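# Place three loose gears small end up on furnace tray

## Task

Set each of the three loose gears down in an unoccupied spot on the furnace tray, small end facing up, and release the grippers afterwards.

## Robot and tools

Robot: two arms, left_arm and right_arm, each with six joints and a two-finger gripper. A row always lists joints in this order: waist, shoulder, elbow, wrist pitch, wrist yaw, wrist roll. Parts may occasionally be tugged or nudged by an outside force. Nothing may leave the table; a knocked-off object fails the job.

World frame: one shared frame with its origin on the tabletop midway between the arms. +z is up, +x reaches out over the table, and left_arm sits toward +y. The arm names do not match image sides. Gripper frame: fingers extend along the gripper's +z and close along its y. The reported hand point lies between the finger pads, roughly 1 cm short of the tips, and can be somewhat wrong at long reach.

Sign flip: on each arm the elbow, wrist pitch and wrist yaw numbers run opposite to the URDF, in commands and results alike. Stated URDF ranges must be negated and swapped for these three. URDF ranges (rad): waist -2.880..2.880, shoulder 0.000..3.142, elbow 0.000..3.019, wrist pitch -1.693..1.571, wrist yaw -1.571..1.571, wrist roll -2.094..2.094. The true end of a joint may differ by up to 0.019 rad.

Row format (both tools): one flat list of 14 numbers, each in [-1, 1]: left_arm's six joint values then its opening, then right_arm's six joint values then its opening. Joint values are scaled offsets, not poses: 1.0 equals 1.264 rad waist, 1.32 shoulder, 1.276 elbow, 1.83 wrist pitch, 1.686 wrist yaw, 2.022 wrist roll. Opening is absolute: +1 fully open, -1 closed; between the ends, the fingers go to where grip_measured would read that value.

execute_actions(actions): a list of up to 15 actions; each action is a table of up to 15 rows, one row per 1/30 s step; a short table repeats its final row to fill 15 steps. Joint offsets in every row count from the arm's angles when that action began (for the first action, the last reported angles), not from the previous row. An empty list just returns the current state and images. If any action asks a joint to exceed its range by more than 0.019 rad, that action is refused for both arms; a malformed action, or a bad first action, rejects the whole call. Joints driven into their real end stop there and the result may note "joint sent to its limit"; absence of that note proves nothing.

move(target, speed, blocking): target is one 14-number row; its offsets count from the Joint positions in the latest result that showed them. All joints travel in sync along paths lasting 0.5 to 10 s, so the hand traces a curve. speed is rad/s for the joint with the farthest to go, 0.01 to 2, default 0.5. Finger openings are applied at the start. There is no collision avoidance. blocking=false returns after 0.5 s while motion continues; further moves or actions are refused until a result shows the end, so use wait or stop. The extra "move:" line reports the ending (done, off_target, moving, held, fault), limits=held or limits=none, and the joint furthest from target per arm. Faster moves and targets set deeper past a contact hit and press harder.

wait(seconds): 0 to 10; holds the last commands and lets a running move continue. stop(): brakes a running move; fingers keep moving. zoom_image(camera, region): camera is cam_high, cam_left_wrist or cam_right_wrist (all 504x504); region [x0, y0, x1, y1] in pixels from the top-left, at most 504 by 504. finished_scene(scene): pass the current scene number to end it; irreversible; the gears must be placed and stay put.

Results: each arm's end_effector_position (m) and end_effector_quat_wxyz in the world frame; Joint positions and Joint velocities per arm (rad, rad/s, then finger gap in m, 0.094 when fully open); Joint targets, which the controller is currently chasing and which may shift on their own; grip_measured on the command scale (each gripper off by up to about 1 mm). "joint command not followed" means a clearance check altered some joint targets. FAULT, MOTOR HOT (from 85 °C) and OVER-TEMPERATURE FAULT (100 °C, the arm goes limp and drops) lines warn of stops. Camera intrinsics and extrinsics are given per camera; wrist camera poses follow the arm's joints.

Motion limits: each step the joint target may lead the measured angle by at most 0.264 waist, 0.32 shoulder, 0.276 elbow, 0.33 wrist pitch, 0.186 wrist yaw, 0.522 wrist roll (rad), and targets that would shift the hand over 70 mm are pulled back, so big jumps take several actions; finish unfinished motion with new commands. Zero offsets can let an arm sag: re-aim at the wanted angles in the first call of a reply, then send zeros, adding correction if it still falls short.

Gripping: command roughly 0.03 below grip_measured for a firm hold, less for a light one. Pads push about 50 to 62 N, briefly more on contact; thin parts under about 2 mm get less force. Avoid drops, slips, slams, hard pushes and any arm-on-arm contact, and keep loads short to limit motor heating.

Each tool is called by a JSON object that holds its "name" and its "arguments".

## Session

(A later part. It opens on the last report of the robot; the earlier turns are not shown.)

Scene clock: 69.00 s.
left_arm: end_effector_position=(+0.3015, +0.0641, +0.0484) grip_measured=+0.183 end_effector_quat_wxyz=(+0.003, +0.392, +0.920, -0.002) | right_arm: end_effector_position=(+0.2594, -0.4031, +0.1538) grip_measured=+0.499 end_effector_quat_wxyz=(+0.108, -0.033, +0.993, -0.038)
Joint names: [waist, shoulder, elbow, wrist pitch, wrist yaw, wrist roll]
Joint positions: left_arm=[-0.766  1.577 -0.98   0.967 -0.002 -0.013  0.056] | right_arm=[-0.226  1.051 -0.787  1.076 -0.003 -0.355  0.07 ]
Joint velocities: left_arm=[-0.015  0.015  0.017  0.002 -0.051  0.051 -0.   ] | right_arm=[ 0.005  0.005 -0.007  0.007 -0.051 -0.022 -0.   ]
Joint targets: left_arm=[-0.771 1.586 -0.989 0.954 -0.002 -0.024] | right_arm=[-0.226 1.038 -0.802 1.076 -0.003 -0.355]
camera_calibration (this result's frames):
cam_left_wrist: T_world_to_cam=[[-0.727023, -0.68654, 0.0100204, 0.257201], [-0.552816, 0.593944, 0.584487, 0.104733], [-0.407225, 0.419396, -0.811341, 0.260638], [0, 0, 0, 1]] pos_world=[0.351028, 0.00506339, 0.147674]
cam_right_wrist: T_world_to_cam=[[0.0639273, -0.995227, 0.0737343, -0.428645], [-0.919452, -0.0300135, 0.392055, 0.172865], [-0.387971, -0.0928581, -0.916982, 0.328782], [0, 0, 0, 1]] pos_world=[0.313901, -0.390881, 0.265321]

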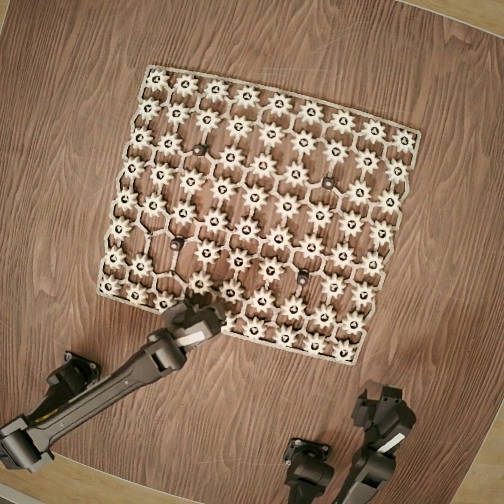

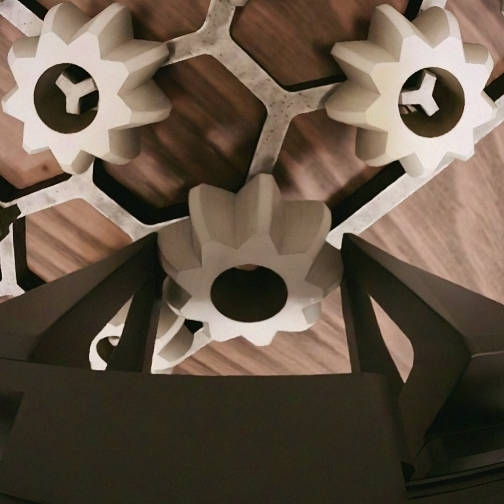

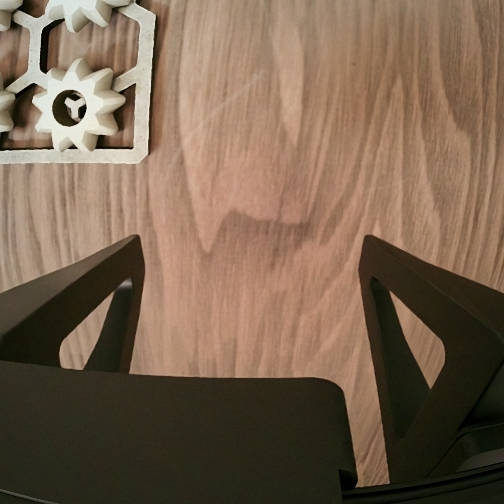

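{"name": "execute_actions", "arguments": {"actions": [[[-0.004,0.008,-0.006,-0.008,0,-0.005,0.1,0,-0.01,-0.012,0,0,0,0.5],[-0.004,0.009,-0.005,-0.009,0,-0.005,0.1,0,-0.01,-0.012,0,0,0,0.5],[-0.004,0.01,-0.004,-0.011,0,-0.005,0.1,0,-0.01,-0.012,0,0,0,0.5],[-0.004,0.012,-0.003,-0.012,0,-0.005,0.1,0,-0.01,-0.012,0,0,0,0.5],[-0.004,0.013,-0.003,-0.013,0,-0.005,0.1,0,-0.01,-0.012,0,0,0,0.5],[-0.004,0.014,-0.002,-0.015,0,-0.005,0.1,0,-0.01,-0.012,0,0,0,0.5],[-0.004,0.016,-0.001,-0.016,0,-0.005,0.1,0,-0.01,-0.012,0,0,0,0.5],[-0.004,0.017,0,-0.018,0,-0.005,0.1,0,-0.01,-0.012,0,0,0,0.5],[-0.004,0.018,0.001,-0.019,0,-0.005,0.1,0,-0.01,-0.012,0,0,0,0.5],[-0.004,0.019,0.001,-0.02,0,-0.005,0.1,0,-0.01,-0.012,0,0,0,0.5],[-0.004,0.02,0.002,-0.021,0,-0.005,0.1,0,-0.01,-0.012,0,0,0,0.5]]]}}

Scene clock: 70.33 s.
left_arm: end_effector_position=(+0.3015, +0.0642, +0.0388) grip_measured=+0.183 end_effector_quat_wxyz=(+0.002, +0.392, +0.920, -0.002) | right_arm: end_effector_position=(+0.2594, -0.4031, +0.1538) grip_measured=+0.499 end_effector_quat_wxyz=(+0.108, -0.033, +0.993, -0.038)
Joint names: [waist, shoulder, elbow, wrist pitch, wrist yaw, wrist roll]
Joint positions: left_arm=[-0.766  1.594 -0.97   0.943 -0.002 -0.013  0.056] | right_arm=[-0.226  1.051 -0.787  1.076 -0.003 -0.355  0.07 ]
Joint velocities: left_arm=[-0.005  0.024  0.027  0.027  0.066 -0.022  0.001] | right_arm=[-0.015 -0.015  0.002  0.012 -0.037 -0.037 -0.   ]
Joint targets: left_arm=[-0.771 1.603 -0.978 0.929 -0.002 -0.024] | right_arm=[-0.226 1.038 -0.802 1.076 -0.003 -0.355]
camera_calibration (this result's frames):
cam_left_wrist: T_world_to_cam=[[-0.727007, -0.686557, 0.0100097, 0.257295], [-0.551901, 0.592966, 0.586342, 0.110004], [-0.408493, 0.420751, -0.810001, 0.253056], [0, 0, 0, 1]] pos_world=[0.351138, 0.0049455, 0.137901]
cam_right_wrist: T_world_to_cam=[[0.0639273, -0.995227, 0.0737343, -0.428645], [-0.919452, -0.0300135, 0.392055, 0.172865], [-0.387971, -0.0928581, -0.916982, 0.328782], [0, 0, 0, 1]] pos_world=[0.313901, -0.390881, 0.265321]

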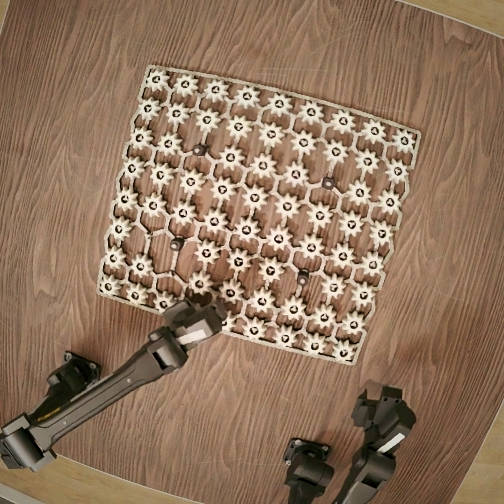

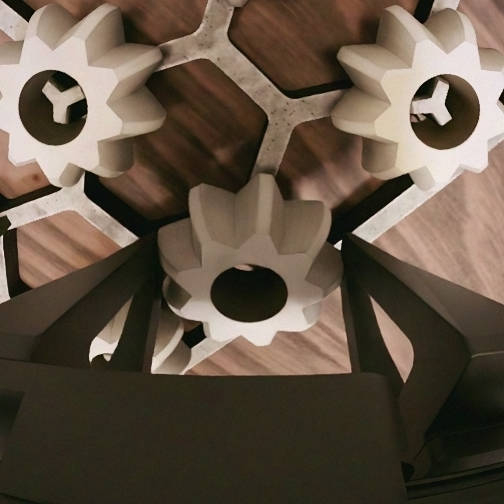

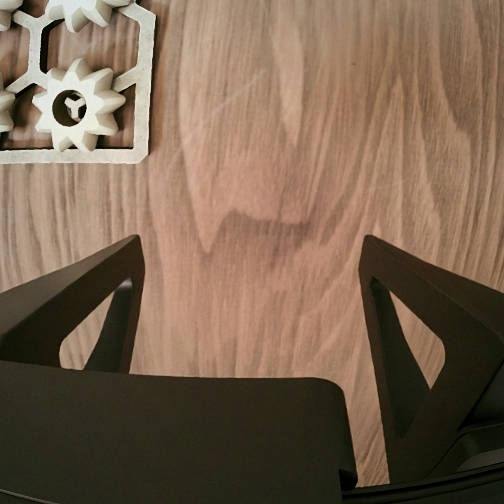

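{"name": "execute_actions", "arguments": {"actions": [[[-0.004,0.008,-0.006,-0.008,0,-0.005,0.1,0,-0.01,-0.012,0,0,0,0.5],[-0.004,0.009,-0.005,-0.01,0,-0.005,0.1,0,-0.01,-0.012,0,0,0,0.5],[-0.004,0.011,-0.004,-0.011,0,-0.005,0.1,0,-0.01,-0.012,0,0,0,0.5],[-0.004,0.012,-0.003,-0.013,0,-0.005,0.1,0,-0.01,-0.012,0,0,0,0.5],[-0.004,0.013,-0.002,-0.014,0,-0.005,0.1,0,-0.01,-0.012,0,0,0,0.5],[-0.004,0.015,-0.001,-0.016,0,-0.005,0.1,0,-0.01,-0.012,0,0,0,0.5],[-0.004,0.016,0,-0.018,0,-0.005,0.1,0,-0.01,-0.012,0,0,0,0.5],[-0.004,0.017,0.001,-0.019,0,-0.005,0.1,0,-0.01,-0.012,0,0,0,0.5],[-0.004,0.018,0.002,-0.021,0,-0.005,0.1,0,-0.01,-0.012,0,0,0,0.5],[-0.004,0.02,0.003,-0.022,0,-0.005,0.1,0,-0.01,-0.012,0,0,0,0.5],[-0.004,0.021,0.004,-0.024,0,-0.005,0.1,0,-0.01,-0.012,0,0,0,0.5]]]}}

Scene clock: 71.50 s.
left_arm: end_effector_position=(+0.3014, +0.0643, +0.0282) grip_measured=+0.183 end_effector_quat_wxyz=(+0.002, +0.392, +0.920, -0.002) | right_arm: end_effector_position=(+0.2594, -0.4031, +0.1538) grip_measured=+0.499 end_effector_quat_wxyz=(+0.108, -0.033, +0.993, -0.038)
Joint names: [waist, shoulder, elbow, wrist pitch, wrist yaw, wrist roll]
Joint positions: left_arm=[-0.766  1.611 -0.958  0.913 -0.001 -0.013  0.056] | right_arm=[-0.226  1.051 -0.787  1.076 -0.003 -0.355  0.07 ]
Joint velocities: left_arm=[-0.005  0.044  0.022 -0.002  0.066  0.051  0.001] | right_arm=[-0.005 -0.015 -0.002 -0.002 -0.007 -0.037 -0.   ]
Joint targets: left_arm=[-0.771 1.621 -0.965 0.899 -0.002 -0.024] | right_arm=[-0.226 1.038 -0.802 1.076 -0.003 -0.355]
camera_calibration (this result's frames):
cam_left_wrist: T_world_to_cam=[[-0.727008, -0.686561, 0.00962825, 0.257478], [-0.552065, 0.592812, 0.586343, 0.116104], [-0.408268, 0.420961, -0.810006, 0.244348], [0, 0, 0, 1]] pos_world=[0.351045, 0.00508565, 0.127367]
cam_right_wrist: T_world_to_cam=[[0.0639273, -0.995227, 0.0737343, -0.428645], [-0.919452, -0.0300135, 0.392055, 0.172865], [-0.387971, -0.0928581, -0.916982, 0.328782], [0, 0, 0, 1]] pos_world=[0.313901, -0.390881, 0.265321]

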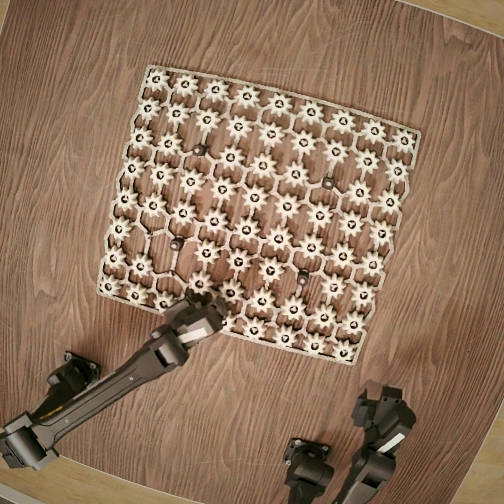

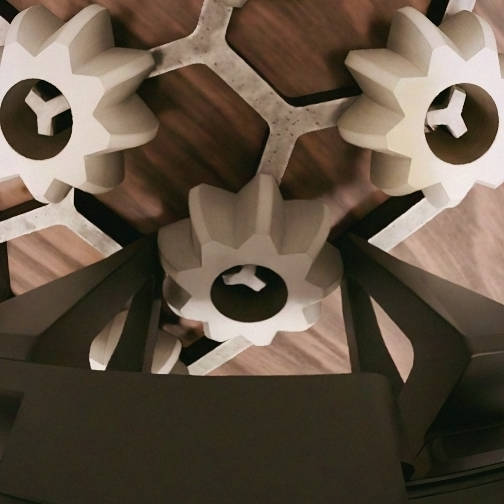

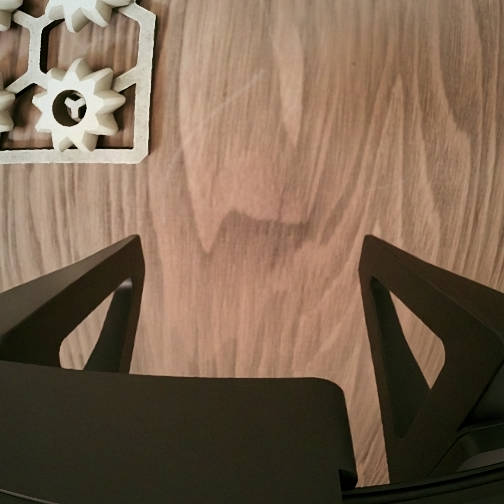

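{"name": "execute_actions", "arguments": {"actions": [[[-0.004,0.008,-0.005,-0.008,0,-0.005,0.1,0,-0.01,-0.012,0,0,0,0.5],[-0.004,0.009,-0.004,-0.009,0,-0.005,0.1,0,-0.01,-0.012,0,0,0,0.5],[-0.004,0.01,-0.003,-0.01,0,-0.005,0.1,0,-0.01,-0.012,0,0,0,0.5],[-0.004,0.011,-0.002,-0.0115,0,-0.005,0.1,0,-0.01,-0.012,0,0,0,0.5],[-0.004,0.011,-0.002,-0.0115,0,-0.005,0.1,0,-0.01,-0.012,0,0,0,0.5],[-0.004,0.011,-0.002,-0.0115,0,-0.005,0.1,0,-0.01,-0.012,0,0,0,0.5],[-0.004,0.011,-0.002,-0.0115,0,-0.005,0.1,0,-0.01,-0.012,0,0,0,0.5],[-0.004,0.011,-0.002,-0.0115,0,-0.005,0.16,0,-0.01,-0.012,0,0,0,0.5],[-0.004,0.011,-0.002,-0.0115,0,-0.005,0.2,0,-0.01,-0.012,0,0,0,0.5],[-0.004,0.011,-0.002,-0.0115,0,-0.005,0.23,0,-0.01,-0.012,0,0,0,0.5]]]}}

Scene clock: 72.47 s.
left_arm: end_effector_position=(+0.3018, +0.0639, +0.0268) grip_measured=+0.231 end_effector_quat_wxyz=(+0.003, +0.392, +0.920, -0.002) | right_arm: end_effector_position=(+0.2594, -0.4031, +0.1538) grip_measured=+0.499 end_effector_quat_wxyz=(+0.108, -0.033, +0.993, -0.038)
Joint names: [waist, shoulder, elbow, wrist pitch, wrist yaw, wrist roll]
Joint positions: left_arm=[-0.766  1.613 -0.956  0.906 -0.001 -0.013  0.058] | right_arm=[-0.226  1.051 -0.787  1.076 -0.003 -0.355  0.07 ]
Joint velocities: left_arm=[-0.005 -0.005  0.007  0.017 -0.007  0.022  0.   ] | right_arm=[-0.005 -0.024 -0.012 -0.002  0.037 -0.051  0.   ]
Joint targets: left_arm=[-0.771 1.626 -0.961 0.892 -0.001 -0.024] | right_arm=[-0.226 1.038 -0.802 1.076 -0.003 -0.355]
camera_calibration (this result's frames):
cam_left_wrist: T_world_to_cam=[[-0.727031, -0.686537, 0.00964436, 0.257494], [-0.553437, 0.594278, 0.583559, 0.117808], [-0.406366, 0.418928, -0.812014, 0.243145], [0, 0, 0, 1]] pos_world=[0.351211, 0.00490802, 0.126206]
cam_right_wrist: T_world_to_cam=[[0.0639273, -0.995227, 0.0737343, -0.428645], [-0.919452, -0.0300135, 0.392055, 0.172865], [-0.387971, -0.0928581, -0.916982, 0.328782], [0, 0, 0, 1]] pos_world=[0.313901, -0.390881, 0.265321]

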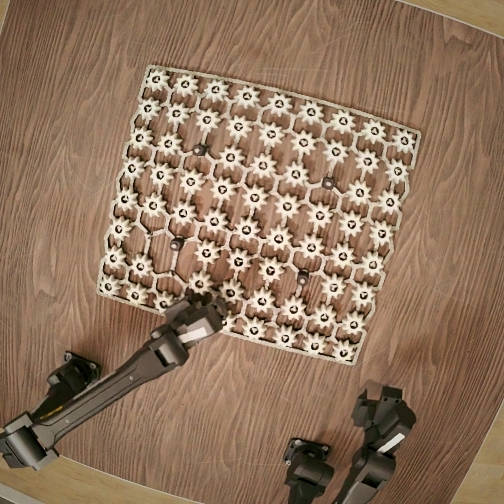

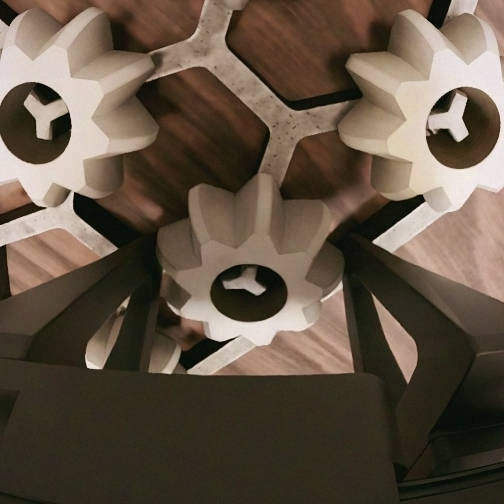

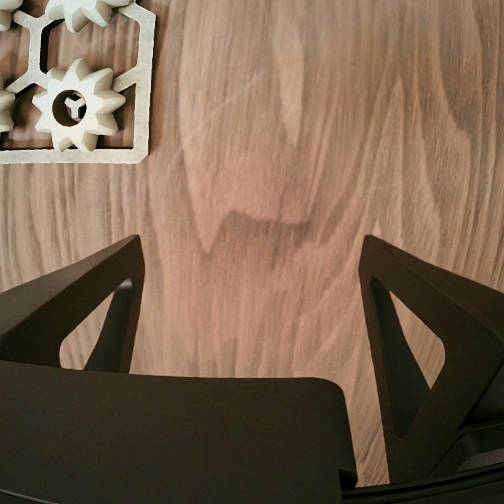

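{"name": "execute_actions", "arguments": {"actions": [[[-0.004,0.005,-0.004,-0.008,0,-0.005,0.28,0,-0.01,-0.012,0,0,0,0.5],[-0.004,0.003,-0.004,-0.008,0,-0.005,0.33,0,-0.01,-0.012,0,0,0,0.5],[-0.004,0,-0.004,-0.008,0,-0.005,0.36,0,-0.01,-0.012,0,0,0,0.5],[-0.004,0,-0.004,-0.008,0,-0.005,0.36,0,-0.01,-0.012,0,0,0,0.5],[-0.004,-0.005,-0.006,-0.006,0,-0.005,0.36,0,-0.01,-0.012,0,0,0,0.5],[-0.004,-0.012,-0.008,-0.004,0,-0.005,0.36,0,-0.01,-0.012,0,0,0,0.5],[-0.004,-0.02,-0.01,-0.002,0,-0.005,0.36,0,-0.01,-0.012,0,0,0,0.5],[-0.004,-0.028,-0.01,0,0,-0.005,0.36,0,-0.01,-0.012,0,0,0,0.5],[-0.004,-0.036,-0.01,0.003,0,-0.005,0.36,0,-0.01,-0.012,0,0,0,0.5],[-0.004,-0.044,-0.01,0.006,0,-0.005,0.36,0,-0.01,-0.012,0,0,0,0.5],[-0.004,-0.052,-0.01,0.009,0,-0.005,0.36,0,-0.01,-0.012,0,0,0,0.5],[-0.004,-0.06,-0.01,0.012,0,-0.005,0.36,0,-0.01,-0.012,0,0,0,0.5],[-0.004,-0.068,-0.01,0.015,0,-0.005,0.36,0,-0.01,-0.012,0,0,0,0.5],[-0.004,-0.076,-0.01,0.018,0,-0.005,0.36,0,-0.01,-0.012,0,0,0,0.5],[-0.004,-0.084,-0.01,0.02,0,-0.005,0.36,0,-0.01,-0.012,0,0,0,0.5]]]}}

Scene clock: 73.53 s.
left_arm: end_effector_position=(+0.3023, +0.0635, +0.0469) grip_measured=+0.358 end_effector_quat_wxyz=(+0.019, +0.392, +0.920, -0.009) | right_arm: end_effector_position=(+0.2594, -0.4031, +0.1538) grip_measured=+0.499 end_effector_quat_wxyz=(+0.108, -0.033, +0.993, -0.038)
Joint names: [waist, shoulder, elbow, wrist pitch, wrist yaw, wrist roll]
Joint positions: left_arm=[-0.766  1.561 -0.956  0.923 -0.001 -0.013  0.064] | right_arm=[-0.226  1.051 -0.787  1.076 -0.003 -0.355  0.07 ]
Joint velocities: left_arm=[-0.015 -0.415  0.002  0.125  0.022 -0.022  0.001] | right_arm=[-0.024 -0.005  0.012 -0.022  0.037 -0.037 -0.001]
Joint targets: left_arm=[-0.771 1.502 -0.969 0.942 -0.001 -0.024] | right_arm=[-0.226 1.038 -0.802 1.076 -0.003 -0.355]
camera_calibration (this result's frames):
cam_left_wrist: T_world_to_cam=[[-0.727251, -0.686307, 0.00941798, 0.257426], [-0.566959, 0.608403, 0.55534, 0.111065], [-0.386864, 0.398532, -0.83157, 0.256065], [0, 0, 0, 1]] pos_world=[0.349244, 0.00705128, 0.148833]
cam_right_wrist: T_world_to_cam=[[0.0639273, -0.995227, 0.0737343, -0.428645], [-0.919452, -0.0300135, 0.392055, 0.172865], [-0.387971, -0.0928581, -0.916982, 0.328782], [0, 0, 0, 1]] pos_world=[0.313901, -0.390881, 0.265321]

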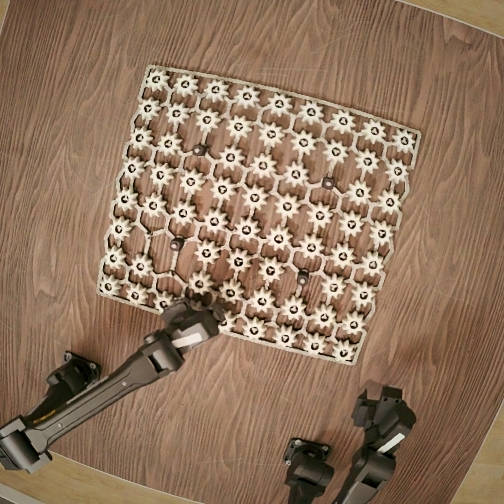

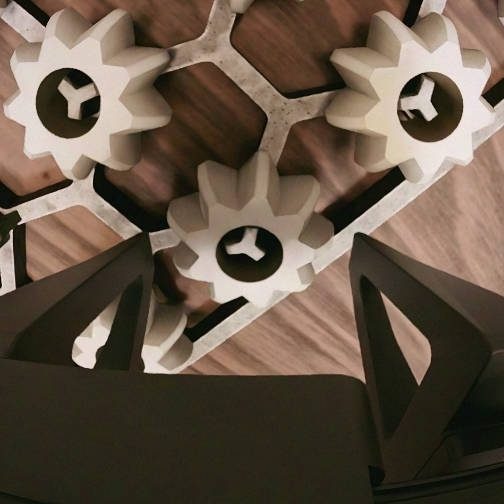

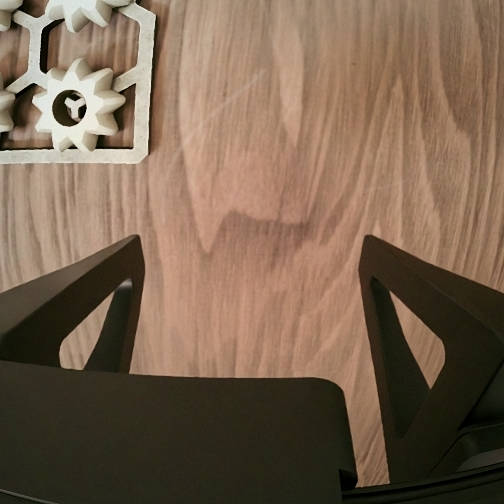

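{"name": "move", "arguments": {"target": [-0.004,-0.24,-0.012,0.03,0,-0.005,0.36,0,-0.01,-0.012,0,0,0,0.5], "speed": 0.6}}

{"name": "zoom_image", "arguments": {"camera": "cam_high", "region": [80, 40, 440, 400]}}

Scene clock: 74.87 s.
left_arm: end_effector_position=(+0.2994, +0.0666, +0.1725) grip_measured=+0.358 end_effector_quat_wxyz=(+0.147, +0.387, +0.908, -0.066) | right_arm: end_effector_position=(+0.2585, -0.4028, +0.1527) grip_measured=+0.499 end_effector_quat_wxyz=(+0.107, -0.033, +0.993, -0.038)
Joint names: [waist, shoulder, elbow, wrist pitch, wrist yaw, wrist roll]
Joint positions: left_arm=[-0.766  1.234 -0.956  0.969 -0.001 -0.013  0.064] | right_arm=[-0.226  1.051 -0.784  1.076 -0.003 -0.355  0.07 ]
Joint velocities: left_arm=[-0.005 -0.005  0.002 -0.002 -0.037 -0.022  0.001] | right_arm=[-0.015 -0.005  0.007 -0.007 -0.007  0.007  0.001]
Joint targets: left_arm=[-0.771 1.245 -0.971 0.978 -0.001 -0.024] | right_arm=[-0.226 1.038 -0.802 1.076 -0.003 -0.355]
move: done; limits=none; left_arm: farthest joint: the elbow, 0.015 radians from its target (0.015 radians at the start); right_arm: farthest joint: the elbow, 0.018 radians from its target (0.015 radians at the start)
camera_calibration (this result's frames):
cam_left_wrist: T_world_to_cam=[[-0.729158, -0.684269, 0.0102579, 0.256551], [-0.650075, 0.69725, 0.302069, 0.100434], [-0.213848, 0.213587, -0.953231, 0.339689], [0, 0, 0, 1]] pos_world=[0.324998, 0.0329694, 0.290833]
cam_right_wrist: T_world_to_cam=[[0.0641149, -0.995283, 0.0728145, -0.428179], [-0.918445, -0.0303121, 0.394385, 0.17178], [-0.390317, -0.092162, -0.916056, 0.328175], [0, 0, 0, 1]] pos_world=[0.313316, -0.390707, 0.264057]

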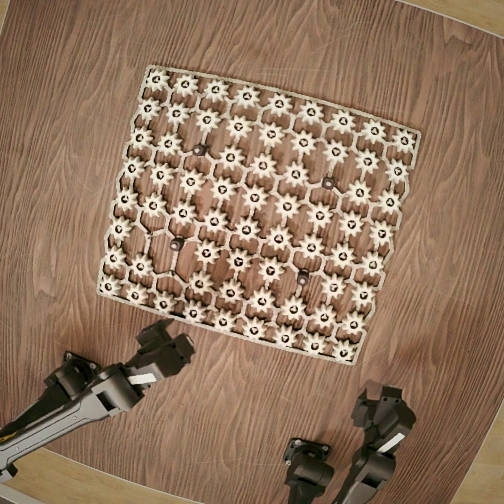

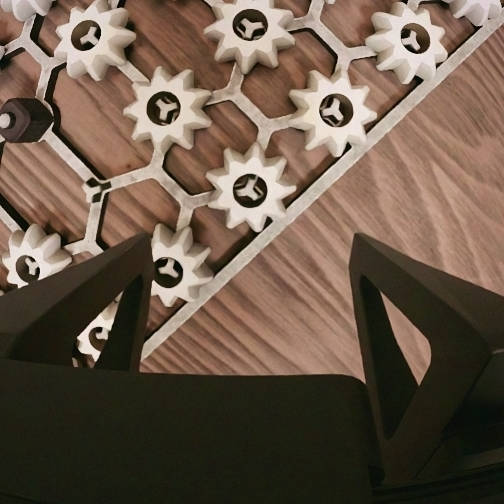

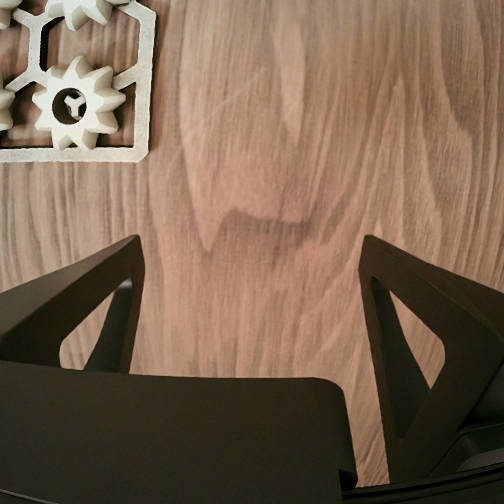

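Region (80, 40, 440, 400) of cam_high's 504x504 image, scaled by 1.400, with more detail than that image has.

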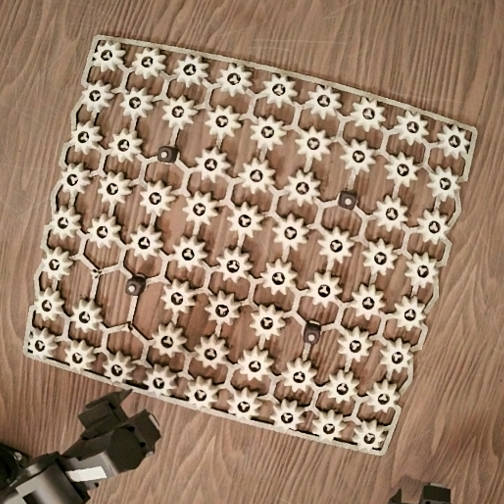

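All three gears are seated on pins and no loose gears remain on the table.

{"name": "finished_scene", "arguments": {"scene": 2}}

The scene is finished: the task was done.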